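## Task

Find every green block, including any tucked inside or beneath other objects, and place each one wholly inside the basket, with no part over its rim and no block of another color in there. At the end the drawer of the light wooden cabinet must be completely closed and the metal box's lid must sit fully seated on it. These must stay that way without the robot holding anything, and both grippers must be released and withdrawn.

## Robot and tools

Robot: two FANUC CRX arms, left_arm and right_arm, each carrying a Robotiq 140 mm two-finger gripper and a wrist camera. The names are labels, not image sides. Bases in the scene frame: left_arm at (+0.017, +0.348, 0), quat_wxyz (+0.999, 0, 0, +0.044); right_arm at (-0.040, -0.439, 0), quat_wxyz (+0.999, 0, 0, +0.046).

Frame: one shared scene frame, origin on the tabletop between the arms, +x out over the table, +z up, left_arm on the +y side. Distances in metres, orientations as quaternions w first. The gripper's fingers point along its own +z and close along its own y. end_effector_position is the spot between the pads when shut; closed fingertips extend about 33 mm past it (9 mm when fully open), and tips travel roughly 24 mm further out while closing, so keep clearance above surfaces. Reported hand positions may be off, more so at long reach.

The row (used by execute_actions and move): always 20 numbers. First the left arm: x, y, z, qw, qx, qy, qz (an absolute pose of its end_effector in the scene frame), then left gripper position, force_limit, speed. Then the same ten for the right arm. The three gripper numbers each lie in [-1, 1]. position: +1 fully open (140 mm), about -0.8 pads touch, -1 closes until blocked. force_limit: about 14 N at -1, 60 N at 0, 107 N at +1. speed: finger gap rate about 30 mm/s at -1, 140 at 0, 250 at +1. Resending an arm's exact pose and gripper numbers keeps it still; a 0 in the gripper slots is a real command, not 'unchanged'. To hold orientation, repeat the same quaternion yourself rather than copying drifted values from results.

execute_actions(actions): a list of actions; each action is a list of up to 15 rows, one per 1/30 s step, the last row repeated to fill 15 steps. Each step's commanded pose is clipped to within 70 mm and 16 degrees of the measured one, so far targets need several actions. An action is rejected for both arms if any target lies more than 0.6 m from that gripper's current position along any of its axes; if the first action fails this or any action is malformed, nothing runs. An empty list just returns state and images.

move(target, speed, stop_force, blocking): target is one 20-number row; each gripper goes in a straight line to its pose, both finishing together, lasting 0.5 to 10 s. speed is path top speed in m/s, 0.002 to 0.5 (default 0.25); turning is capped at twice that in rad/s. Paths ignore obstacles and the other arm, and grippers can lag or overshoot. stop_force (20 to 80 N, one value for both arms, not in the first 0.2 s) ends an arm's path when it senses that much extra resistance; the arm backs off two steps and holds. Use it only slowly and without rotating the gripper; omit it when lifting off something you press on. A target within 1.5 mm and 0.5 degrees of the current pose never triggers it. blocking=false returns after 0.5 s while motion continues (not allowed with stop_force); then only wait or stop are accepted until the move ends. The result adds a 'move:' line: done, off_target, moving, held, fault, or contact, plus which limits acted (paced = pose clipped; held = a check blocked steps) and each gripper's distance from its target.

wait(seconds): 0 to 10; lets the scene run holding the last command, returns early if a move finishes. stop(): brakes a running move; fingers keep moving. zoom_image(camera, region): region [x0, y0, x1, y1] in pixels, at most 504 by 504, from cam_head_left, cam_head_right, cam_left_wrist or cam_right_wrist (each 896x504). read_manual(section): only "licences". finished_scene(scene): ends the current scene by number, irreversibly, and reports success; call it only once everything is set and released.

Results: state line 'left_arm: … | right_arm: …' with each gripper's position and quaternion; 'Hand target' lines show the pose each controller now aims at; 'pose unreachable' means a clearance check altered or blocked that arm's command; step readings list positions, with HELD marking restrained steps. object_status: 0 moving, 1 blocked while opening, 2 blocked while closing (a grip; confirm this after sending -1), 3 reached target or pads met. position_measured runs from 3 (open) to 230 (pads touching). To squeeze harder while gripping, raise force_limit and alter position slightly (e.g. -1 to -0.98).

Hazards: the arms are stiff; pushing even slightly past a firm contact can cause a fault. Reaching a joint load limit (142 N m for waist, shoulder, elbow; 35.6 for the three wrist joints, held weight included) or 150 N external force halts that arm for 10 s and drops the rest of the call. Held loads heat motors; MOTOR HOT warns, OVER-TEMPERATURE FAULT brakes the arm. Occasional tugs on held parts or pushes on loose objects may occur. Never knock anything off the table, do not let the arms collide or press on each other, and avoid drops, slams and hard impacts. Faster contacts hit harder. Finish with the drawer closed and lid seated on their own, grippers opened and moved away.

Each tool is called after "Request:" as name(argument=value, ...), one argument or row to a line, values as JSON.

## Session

Request:
execute_actions(
  actions=[],
)

Scene clock: 0.00 s.
left_arm: end_effector_position=(+0.2393, +0.1907, +0.1617) position_measured=3 object_status=3 end_effector_quat_wxyz=(-0.168, +0.151, +0.964, +0.139) | right_arm: end_effector_position=(+0.6958, -0.8285, +0.2742) position_measured=3 object_status=3 end_effector_quat_wxyz=(+0.450, +0.197, +0.869, +0.052)
Joint positions: left_arm=[-0.478 -0.037 -0.239 -0.192 -1.765 -1.491] | right_arm=[-0.565  0.343  0.282 -0.489 -0.661 -1.289]
Joint velocities: left_arm=[ 0.    -0.    -0.    -0.    -0.001 -0.   ] | right_arm=[ 0.001 -0.002 -0.    -0.    -0.001 -0.   ]
Hand target (left_arm): +0.239, +0.191, +0.162; -0.168, +0.151, +0.964, +0.139
Hand target (right_arm): +0.696, -0.828, +0.274; +0.450, +0.197, +0.869, +0.052
camera_calibration (this result's frames):
cam_left_wrist: T_world_to_cam=[[0.340824, 0.92061, 0.190568, -0.287622], [0.936683, -0.349861, 0.014908, -0.147021], [0.0803969, 0.173421, -0.981561, 0.292832], [0, 0, 0, 1]] pos_world=[0.212197, 0.162567, 0.344436]
cam_right_wrist: T_world_to_cam=[[0.209893, 0.965168, 0.156189, 0.610466], [0.151176, -0.189863, 0.970102, -0.525316], [0.965966, -0.180005, -0.185762, -0.582185], [0, 0, 0, 1]] pos_world=[0.513654, -0.793737, 0.306115]

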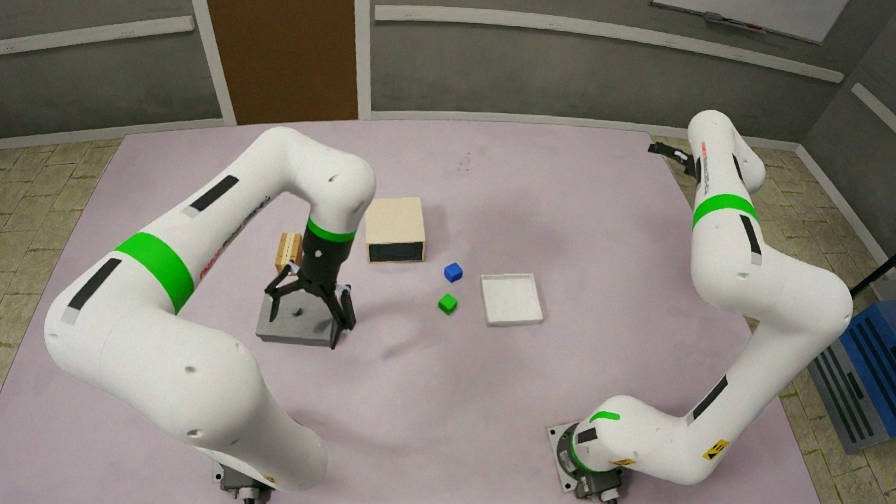

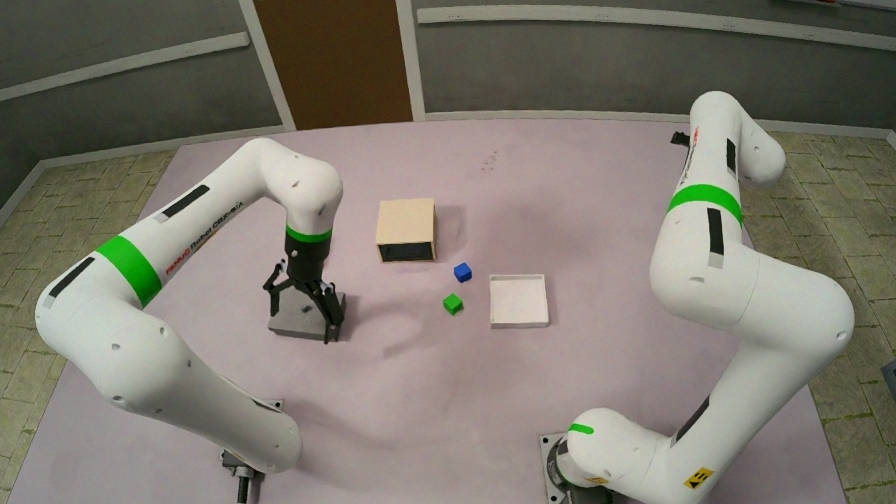

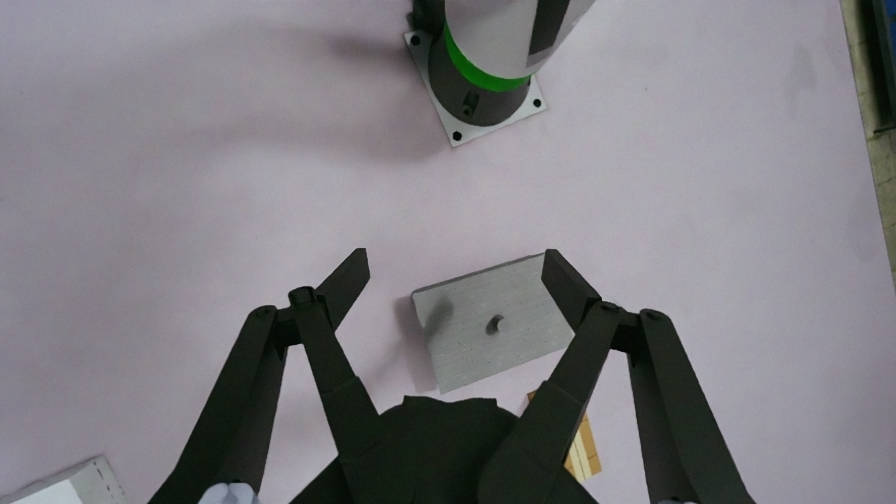

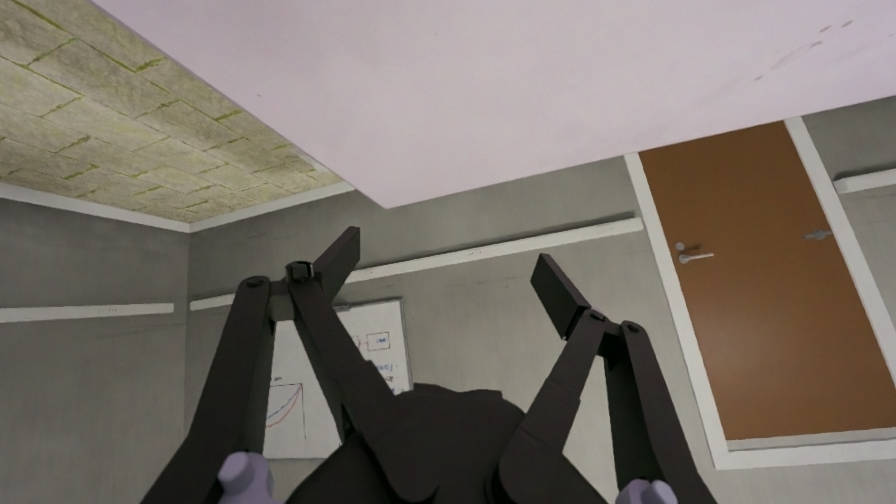

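Request:
move(
  target=[0.334,0.237,0.16,0,0,1,0,-0.3,0,0, 0.5,-0.45,0.2,0,0,1,0,-0.1,0,0],
  speed=0.3,
)

Request:
move(
  target=[0.334,0.237,0.16,0,0,1,0,-0.3,0,0, 0.38,-0.15,0.16,0,0,1,0,-0.1,0,0],
  speed=0.3,
)

Scene clock: 34.27 s.
left_arm: end_effector_position=(+0.3340, +0.2367, +0.1597) position_measured=167 object_status=3 end_effector_quat_wxyz=(+0.000, +0.000, +1.000, -0.001) | right_arm: end_effector_position=(+0.4988, -0.4500, +0.1992) position_measured=141 object_status=3 end_effector_quat_wxyz=(-0.000, -0.000, +1.000, +0.001)
Joint positions: left_arm=[-0.025 -0.288 -0.433  0.002 -1.426 -1.634] | right_arm=[ 0.13   0.231  0.165 -0.001 -1.505 -1.792]
Joint velocities: left_arm=[ 0.     0.     0.     0.001  0.002 -0.001] | right_arm=[ 0.001 -0.    -0.    -0.     0.001 -0.   ]
Hand target (left_arm): +0.334, +0.237, +0.160; +0.000, +0.000, +1.000, -0.001
Hand target (right_arm): +0.499, -0.450, +0.199; -0.000, -0.000, +1.000, +0.001
Off the commanded pose (left_arm): 0.000 m, 0 deg.
Off the commanded pose (right_arm): 0.001 m, 0 deg.
move: done
camera_calibration (this result's frames):
cam_left_wrist: T_world_to_cam=[[0.0114987, 0.999595, -0.0260195, -0.235944], [0.921176, -0.000467115, 0.389147, -0.356892], [0.388977, -0.0284432, -0.920808, 0.210329], [0, 0, 0, 1]] pos_world=[0.24966, 0.241664, 0.326417]
cam_right_wrist: T_world_to_cam=[[-0.147851, 0.988969, 0.00897848, 0.516769], [0.892049, 0.129431, 0.433008, -0.469813], [0.427069, 0.07203, -0.901345, 0.187053], [0, 0, 0, 1]] pos_world=[0.415617, -0.463734, 0.367392]

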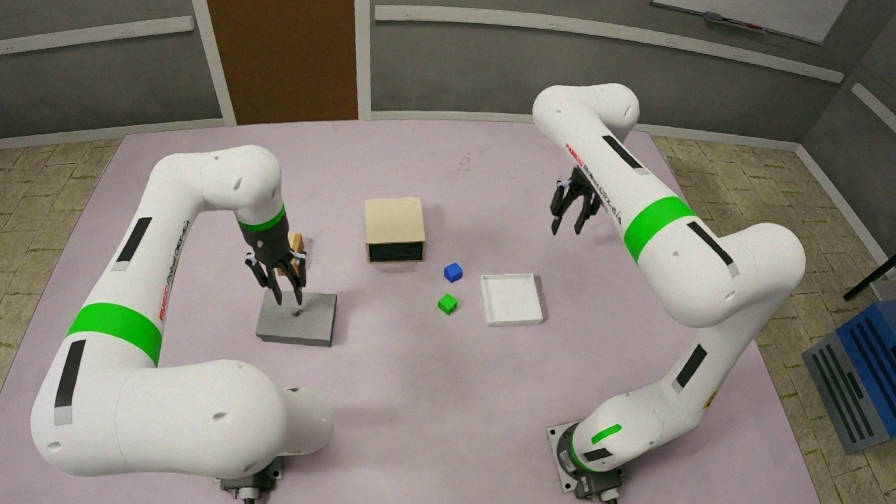

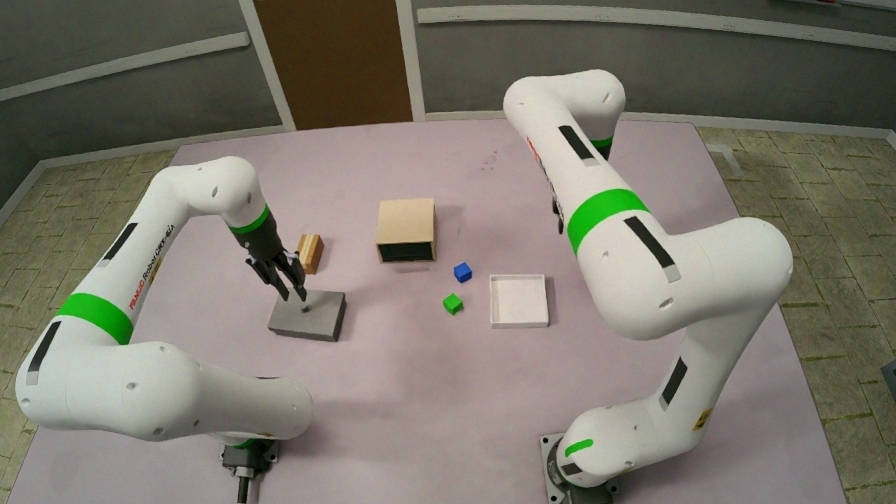

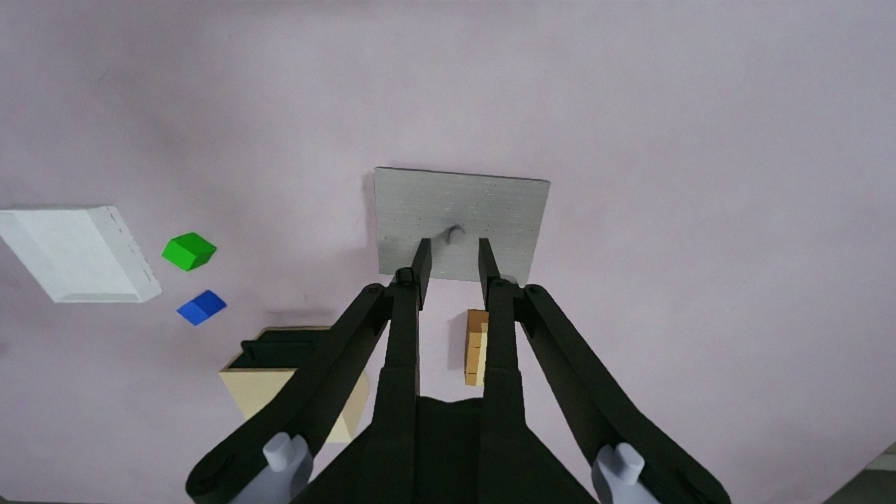

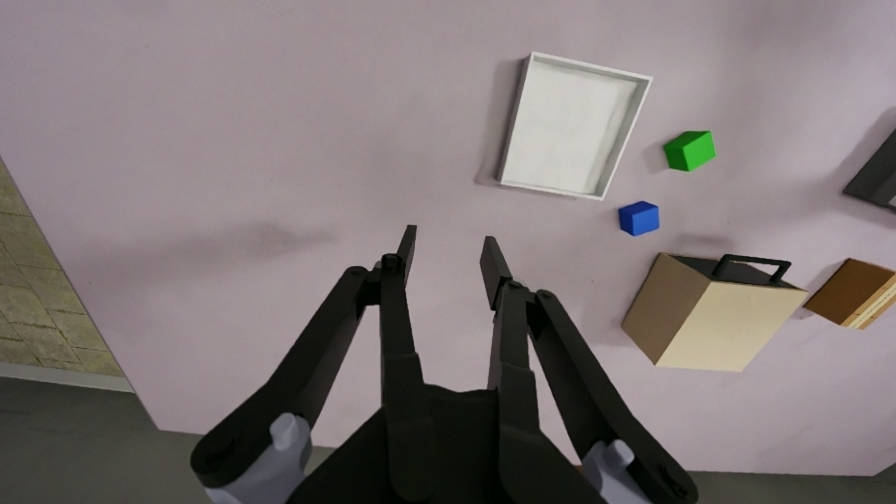

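Scene clock: 35.80 s.
left_arm: end_effector_position=(+0.3340, +0.2370, +0.1600) position_measured=167 object_status=3 end_effector_quat_wxyz=(+0.000, -0.000, +1.000, +0.000) | right_arm: end_effector_position=(+0.3786, -0.1502, +0.1600) position_measured=141 object_status=3 end_effector_quat_wxyz=(-0.001, +0.000, +1.000, +0.000)
Joint positions: left_arm=[-0.026 -0.288 -0.432 -0.    -1.427 -1.633] | right_arm=[ 0.769  0.166 -0.004 -0.002 -1.401 -2.432]
Joint velocities: left_arm=[ 0.     0.001  0.     0.     0.001 -0.   ] | right_arm=[ 0.001  0.001  0.001 -0.     0.002 -0.   ]
Hand target (left_arm): +0.334, +0.237, +0.160; +0.000, -0.000, +1.000, +0.000
Hand target (right_arm): +0.379, -0.150, +0.160; -0.001, +0.000, +1.000, +0.000
Off the commanded pose (left_arm): 0.000 m, 0 deg.
Off the commanded pose (right_arm): 0.001 m, 0 deg.
move: done
camera_calibration (this result's frames):
cam_left_wrist: T_world_to_cam=[[0.0109905, 0.99964, -0.02448, -0.236305], [0.921184, -0.000598635, 0.389127, -0.356962], [0.388972, -0.0268272, -0.920859, 0.210262], [0, 0, 0, 1]] pos_world=[0.249639, 0.241647, 0.326741]
cam_right_wrist: T_world_to_cam=[[-0.147456, 0.98903, 0.00873044, 0.202687], [0.89251, 0.129252, 0.43211, -0.384431], [0.426242, 0.0715094, -0.901779, 0.18177], [0, 0, 0, 1]] pos_world=[0.295518, -0.163774, 0.328263]

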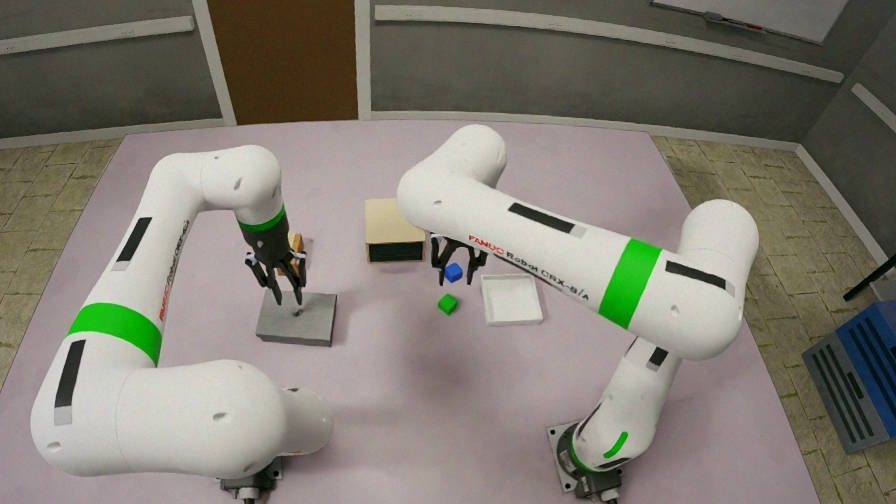

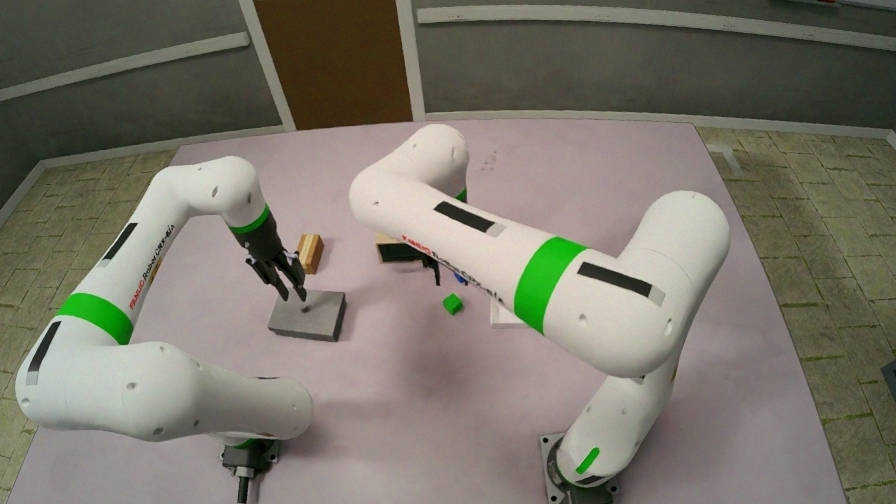

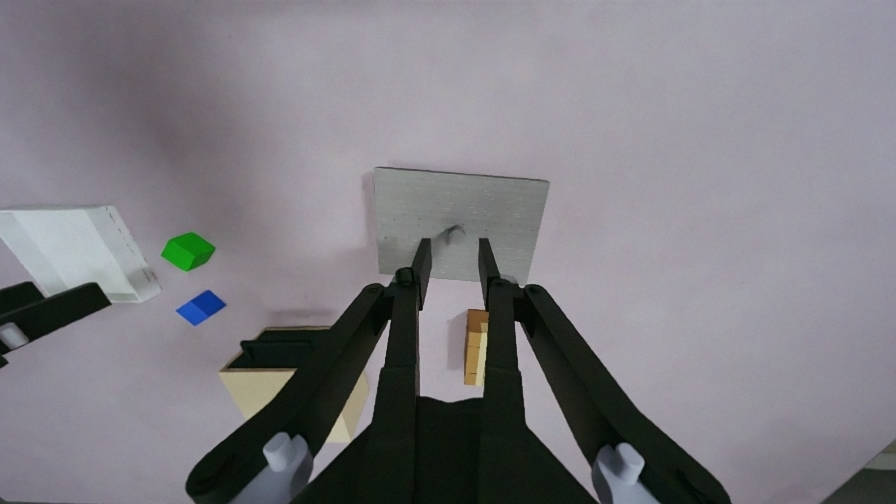

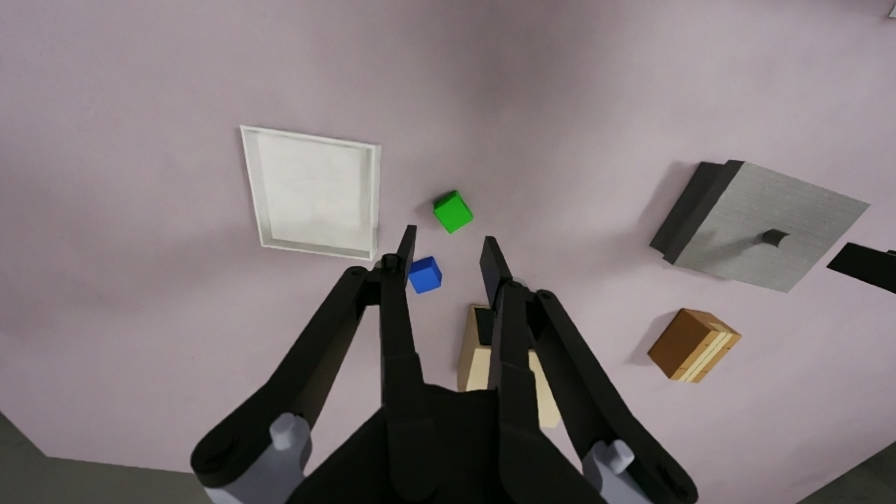

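Request:
zoom_image(
  camera="cam_right_wrist",
  region=[380,160,540,280],
)

Region (380, 160, 540, 280) of cam_right_wrist's 896x504 image, scaled by 3.150, with more detail than that image has; it fills the top 378 rows of this view, and the rest is white.

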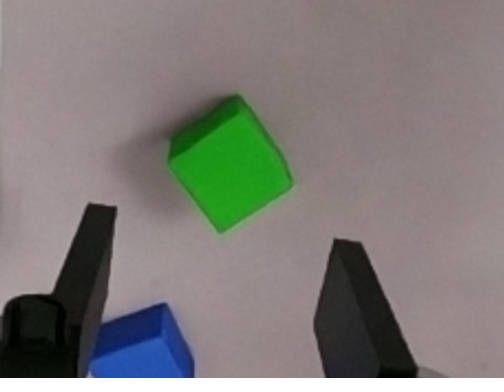

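Request:
move(
  target=[0.334,0.238,0.105,0,0,1,0,-0.3,0,0, 0.383,-0.147,0.085,0,0.383,0.924,0,0.0,0,0],
  speed=0.2,
)

Scene clock: 54.07 s.
left_arm: end_effector_position=(+0.3340, +0.2380, +0.1050) position_measured=167 object_status=3 end_effector_quat_wxyz=(+0.000, -0.000, +1.000, +0.000) | right_arm: end_effector_position=(+0.3831, -0.1470, +0.0850) position_measured=129 object_status=3 end_effector_quat_wxyz=(+0.000, +0.383, +0.924, -0.000)
Joint positions: left_arm=[-0.023 -0.257 -0.54  -0.    -1.288 -1.636] | right_arm=[ 0.768  0.225 -0.115  0.    -1.231 -3.217]
Joint velocities: left_arm=[ 0.     0.001 -0.     0.     0.001  0.001] | right_arm=[ 0.003  0.    -0.001  0.     0.    -0.002]
Hand target (left_arm): +0.334, +0.238, +0.105; +0.000, -0.000, +1.000, +0.000
Hand target (right_arm): +0.383, -0.147, +0.085; +0.000, +0.383, +0.924, -0.000
Off the commanded pose (left_arm): 0.000 m, 0 deg.
Off the commanded pose (right_arm): 0.000 m, 0 deg.
move: done
camera_calibration (this result's frames):
cam_left_wrist: T_world_to_cam=[[0.0108158, 0.999643, -0.0244279, -0.238619], [0.921197, -0.000458822, 0.389097, -0.335607], [0.388946, -0.0267113, -0.920873, 0.159609], [0, 0, 0, 1]] pos_world=[0.249662, 0.242644, 0.271735]
cam_right_wrist: T_world_to_cam=[[0.595649, 0.803209, 0.00757084, -0.111021], [0.721929, -0.539457, 0.433364, -0.389549], [0.352166, -0.252667, -0.901187, 0.0926307], [0, 0, 0, 1]] pos_world=[0.314735, -0.0975671, 0.253135]

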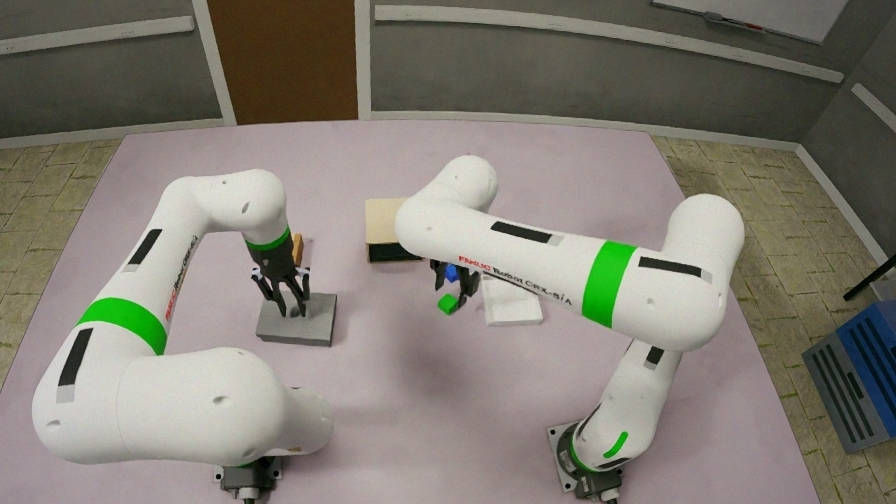

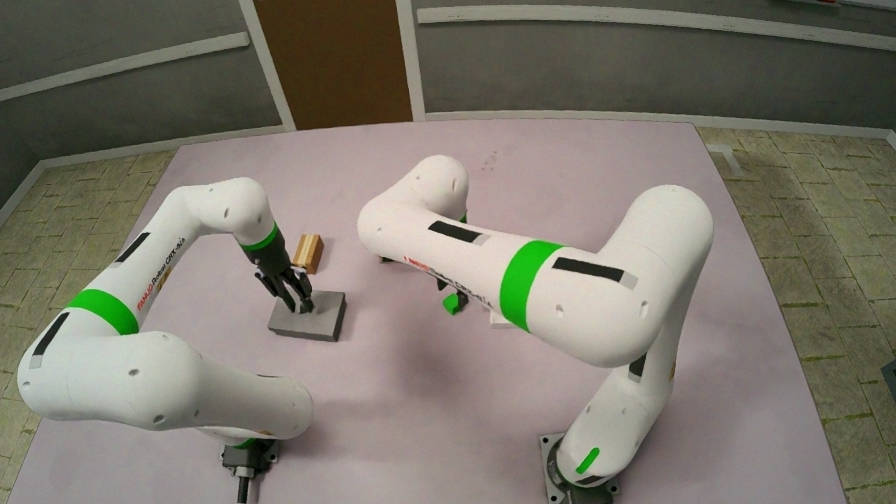

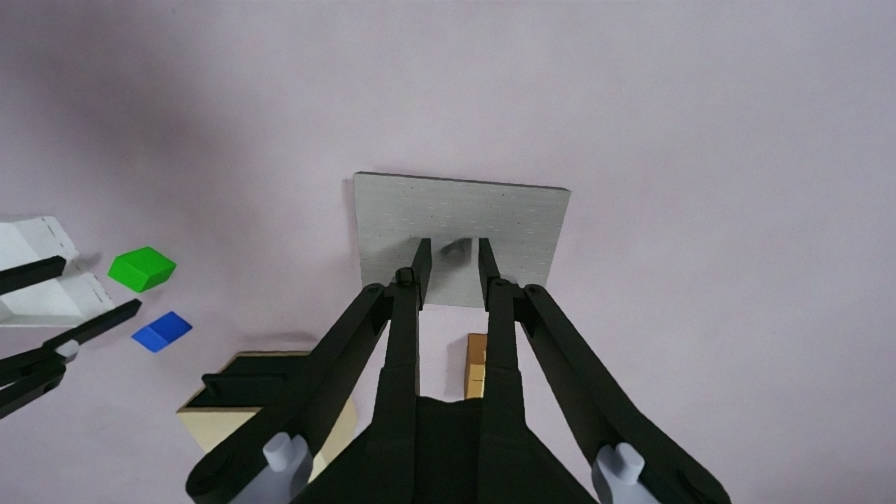

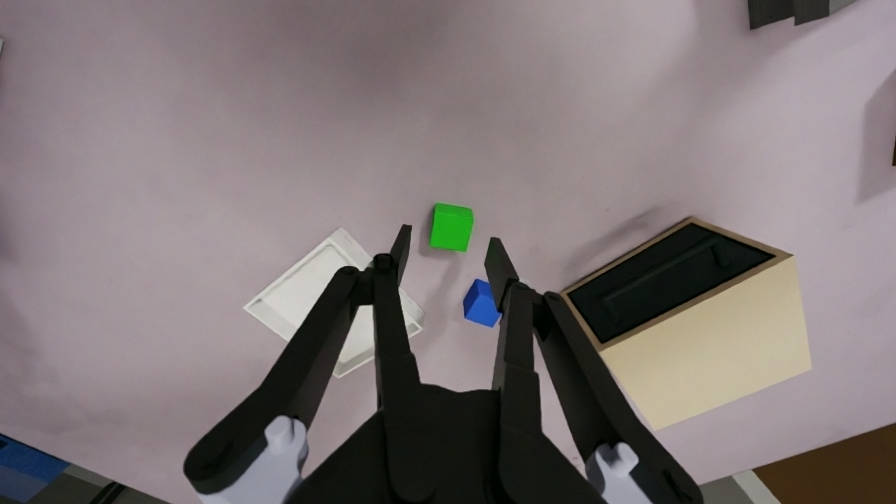

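Request:
move(
  target=[0.334,0.238,0.09,0,0,1,0,-0.3,0,0, 0.381,-0.145,0.044,0,0.383,0.924,0,0.0,0,0],
  speed=0.08,
  stop_force=30,
)

Request:
execute_actions(
  actions=[
    [[0.334,0.238,0.09,0,0,1,0,-1,0.3,0, 0.381,-0.145,0.044,0,0.383,0.924,0,-1,0,0]],
    [[0.334,0.238,0.09,0,0,1,0,-1,0.3,0, 0.381,-0.145,0.044,0,0.383,0.924,0,-1,0,0]],
  ],
)

Scene clock: 70.57 s.
left_arm: end_effector_position=(+0.3340, +0.2380, +0.0900) position_measured=167 object_status=3 end_effector_quat_wxyz=(+0.000, -0.000, +1.000, +0.000) | right_arm: end_effector_position=(+0.3810, -0.1450, +0.0440) position_measured=129 object_status=3 end_effector_quat_wxyz=(+0.000, +0.383, +0.924, +0.000)
Joint positions: left_arm=[-0.023 -0.244 -0.567 -0.    -1.248 -1.636] | right_arm=[ 0.774  0.262 -0.172  0.    -1.138 -3.222]
Joint velocities: left_arm=[-0.  0. -0.  0.  0.  0.] | right_arm=[ 0.001  0.     0.    -0.     0.001 -0.   ]
Hand target (left_arm): +0.334, +0.238, +0.090; -0.000, -0.000, +1.000, +0.000
Hand target (right_arm): +0.381, -0.145, +0.044; +0.000, +0.383, +0.924, -0.000
Off the commanded pose (left_arm): 0.000 m, 0 deg.
Off the commanded pose (right_arm): 0.000 m, 0 deg.
move: done
camera_calibration (this result's frames):
cam_left_wrist: T_world_to_cam=[[0.0109428, 0.999641, -0.0244632, -0.239011], [0.921196, -0.000562055, 0.389098, -0.329739], [0.388945, -0.0267932, -0.920871, 0.145823], [0, 0, 0, 1]] pos_world=[0.249653, 0.242647, 0.256738]
cam_right_wrist: T_world_to_cam=[[0.595411, 0.803385, 0.00763299, -0.111012], [0.722075, -0.539268, 0.433356, -0.369214], [0.352268, -0.252514, -0.90119, 0.056953], [0, 0, 0, 1]] pos_world=[0.312635, -0.0955378, 0.212174]

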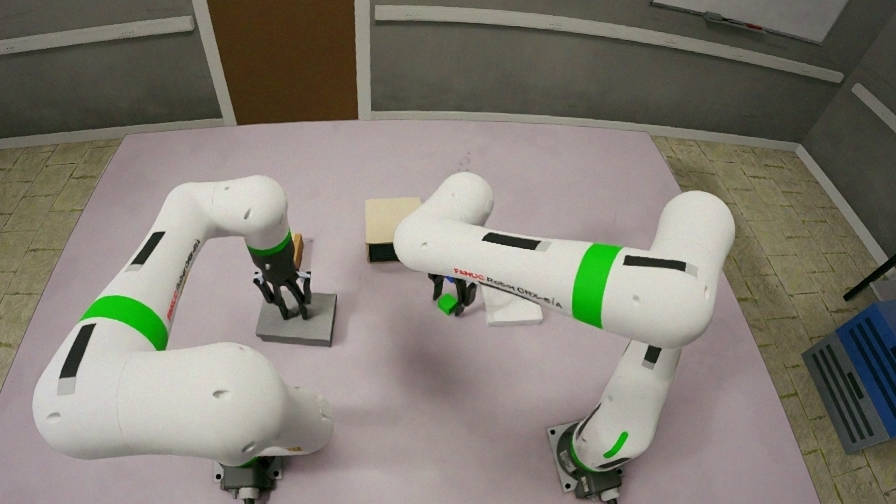

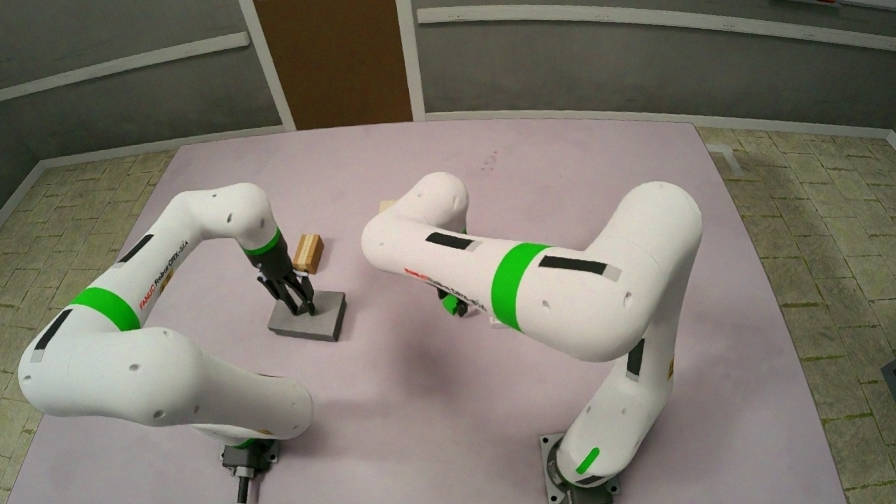

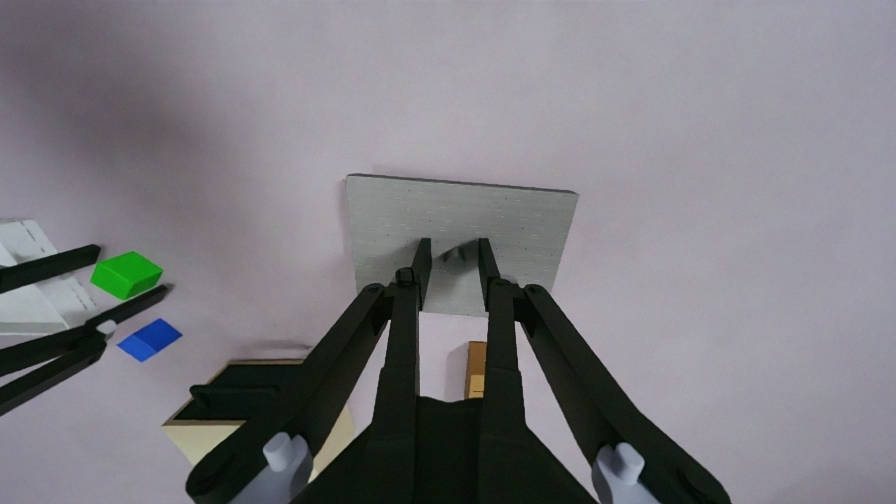

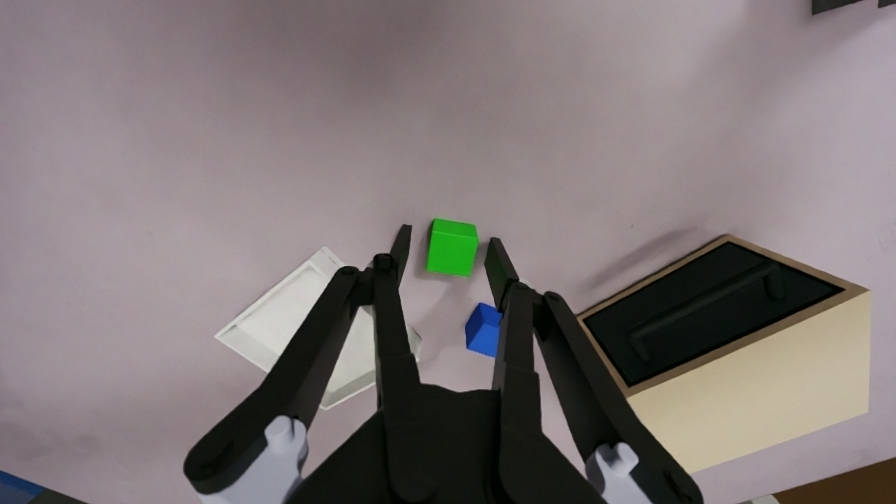

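Scene clock: 71.57 s.
left_arm: end_effector_position=(+0.3340, +0.2380, +0.0900) position_measured=211 object_status=2 end_effector_quat_wxyz=(+0.000, -0.000, +1.000, -0.000) | right_arm: end_effector_position=(+0.3810, -0.1450, +0.0440) position_measured=179 object_status=2 end_effector_quat_wxyz=(-0.000, +0.383, +0.924, -0.000)
Joint positions: left_arm=[-0.023 -0.244 -0.567  0.    -1.248 -1.636] | right_arm=[ 0.774  0.262 -0.172 -0.    -1.137 -3.222]
Joint velocities: left_arm=[-0.    -0.     0.001 -0.001  0.    -0.001] | right_arm=[-0.     0.    -0.001 -0.     0.    -0.   ]
Hand target (left_arm): +0.334, +0.238, +0.090; +0.000, -0.000, +1.000, -0.000
Hand target (right_arm): +0.381, -0.145, +0.044; +0.000, +0.383, +0.924, -0.000
Off the commanded pose (left_arm): 0.000 m, 0 deg.
Off the commanded pose (right_arm): 0.000 m, 0 deg.
Step readings (end_effector_position; steps 1 to 15: 1st action; 16 to 30: 2nd action):
0: left_arm (+0.3340, +0.2380, +0.0900) | right_arm (+0.3810, -0.1450, +0.0440)
1: left_arm (+0.3340, +0.2380, +0.0900) | right_arm (+0.3810, -0.1450, +0.0440)
2: left_arm (+0.3340, +0.2380, +0.0900) | right_arm (+0.3810, -0.1450, +0.0440)
4: left_arm (+0.3340, +0.2380, +0.0900) | right_arm (+0.3810, -0.1450, +0.0440)
8: left_arm (+0.3340, +0.2380, +0.0900) | right_arm (+0.3810, -0.1450, +0.0440)
15: left_arm (+0.3340, +0.2380, +0.0900) | right_arm (+0.3810, -0.1450, +0.0440)
16: left_arm (+0.3340, +0.2380, +0.0900) | right_arm (+0.3810, -0.1450, +0.0440)
17: left_arm (+0.3340, +0.2380, +0.0900) | right_arm (+0.3810, -0.1450, +0.0440)
19: left_arm (+0.3340, +0.2380, +0.0900) | right_arm (+0.3810, -0.1450, +0.0440)
23: left_arm (+0.3340, +0.2380, +0.0900) | right_arm (+0.3810, -0.1450, +0.0440)
30: end_effector_position above
camera_calibration (this result's frames):
cam_left_wrist: T_world_to_cam=[[0.0109392, 0.999638, -0.0245997, -0.238954], [0.9212, -0.000505945, 0.389088, -0.329753], [0.388935, -0.0269175, -0.920872, 0.145858], [0, 0, 0, 1]] pos_world=[0.249653, 0.242626, 0.256741]
cam_right_wrist: T_world_to_cam=[[0.595302, 0.803467, 0.00756403, -0.110916], [0.722184, -0.539157, 0.433313, -0.369189], [0.352231, -0.252489, -0.901212, 0.0569454], [0, 0, 0, 1]] pos_world=[0.312593, -0.0955551, 0.212133]

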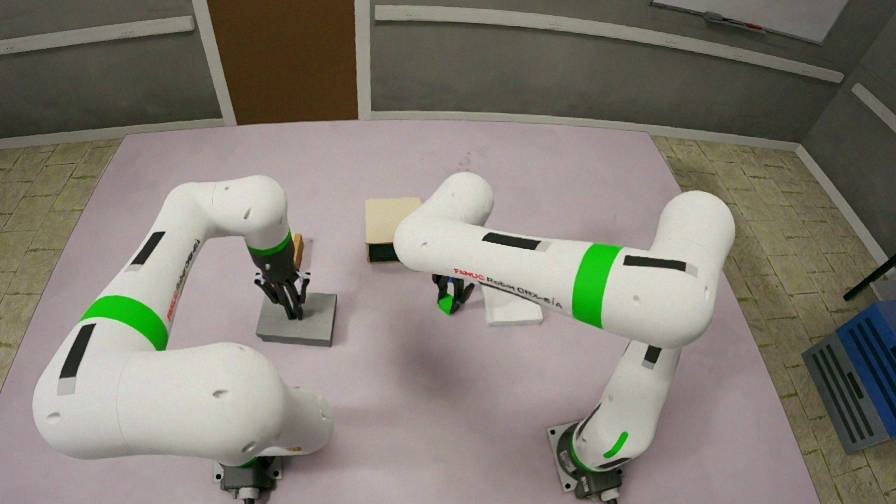

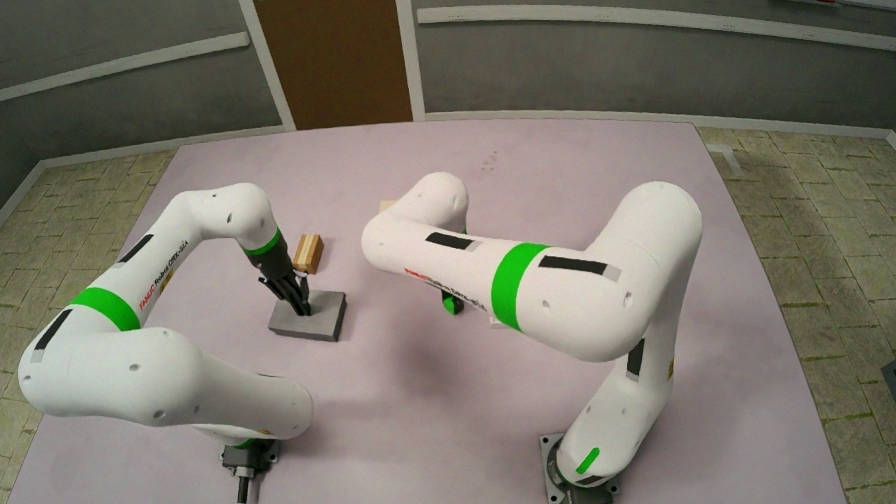

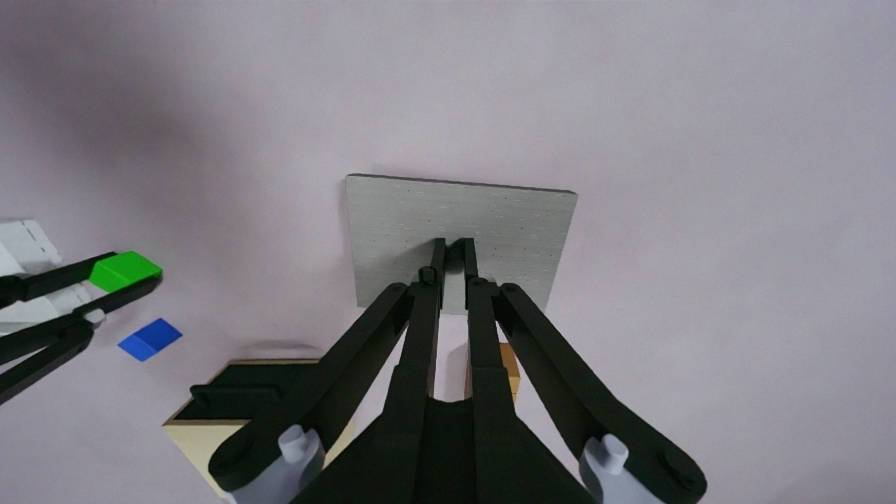

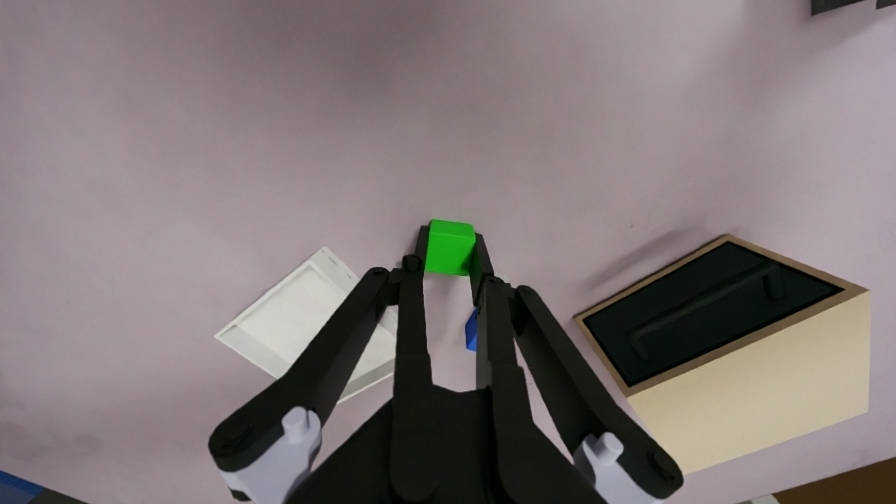

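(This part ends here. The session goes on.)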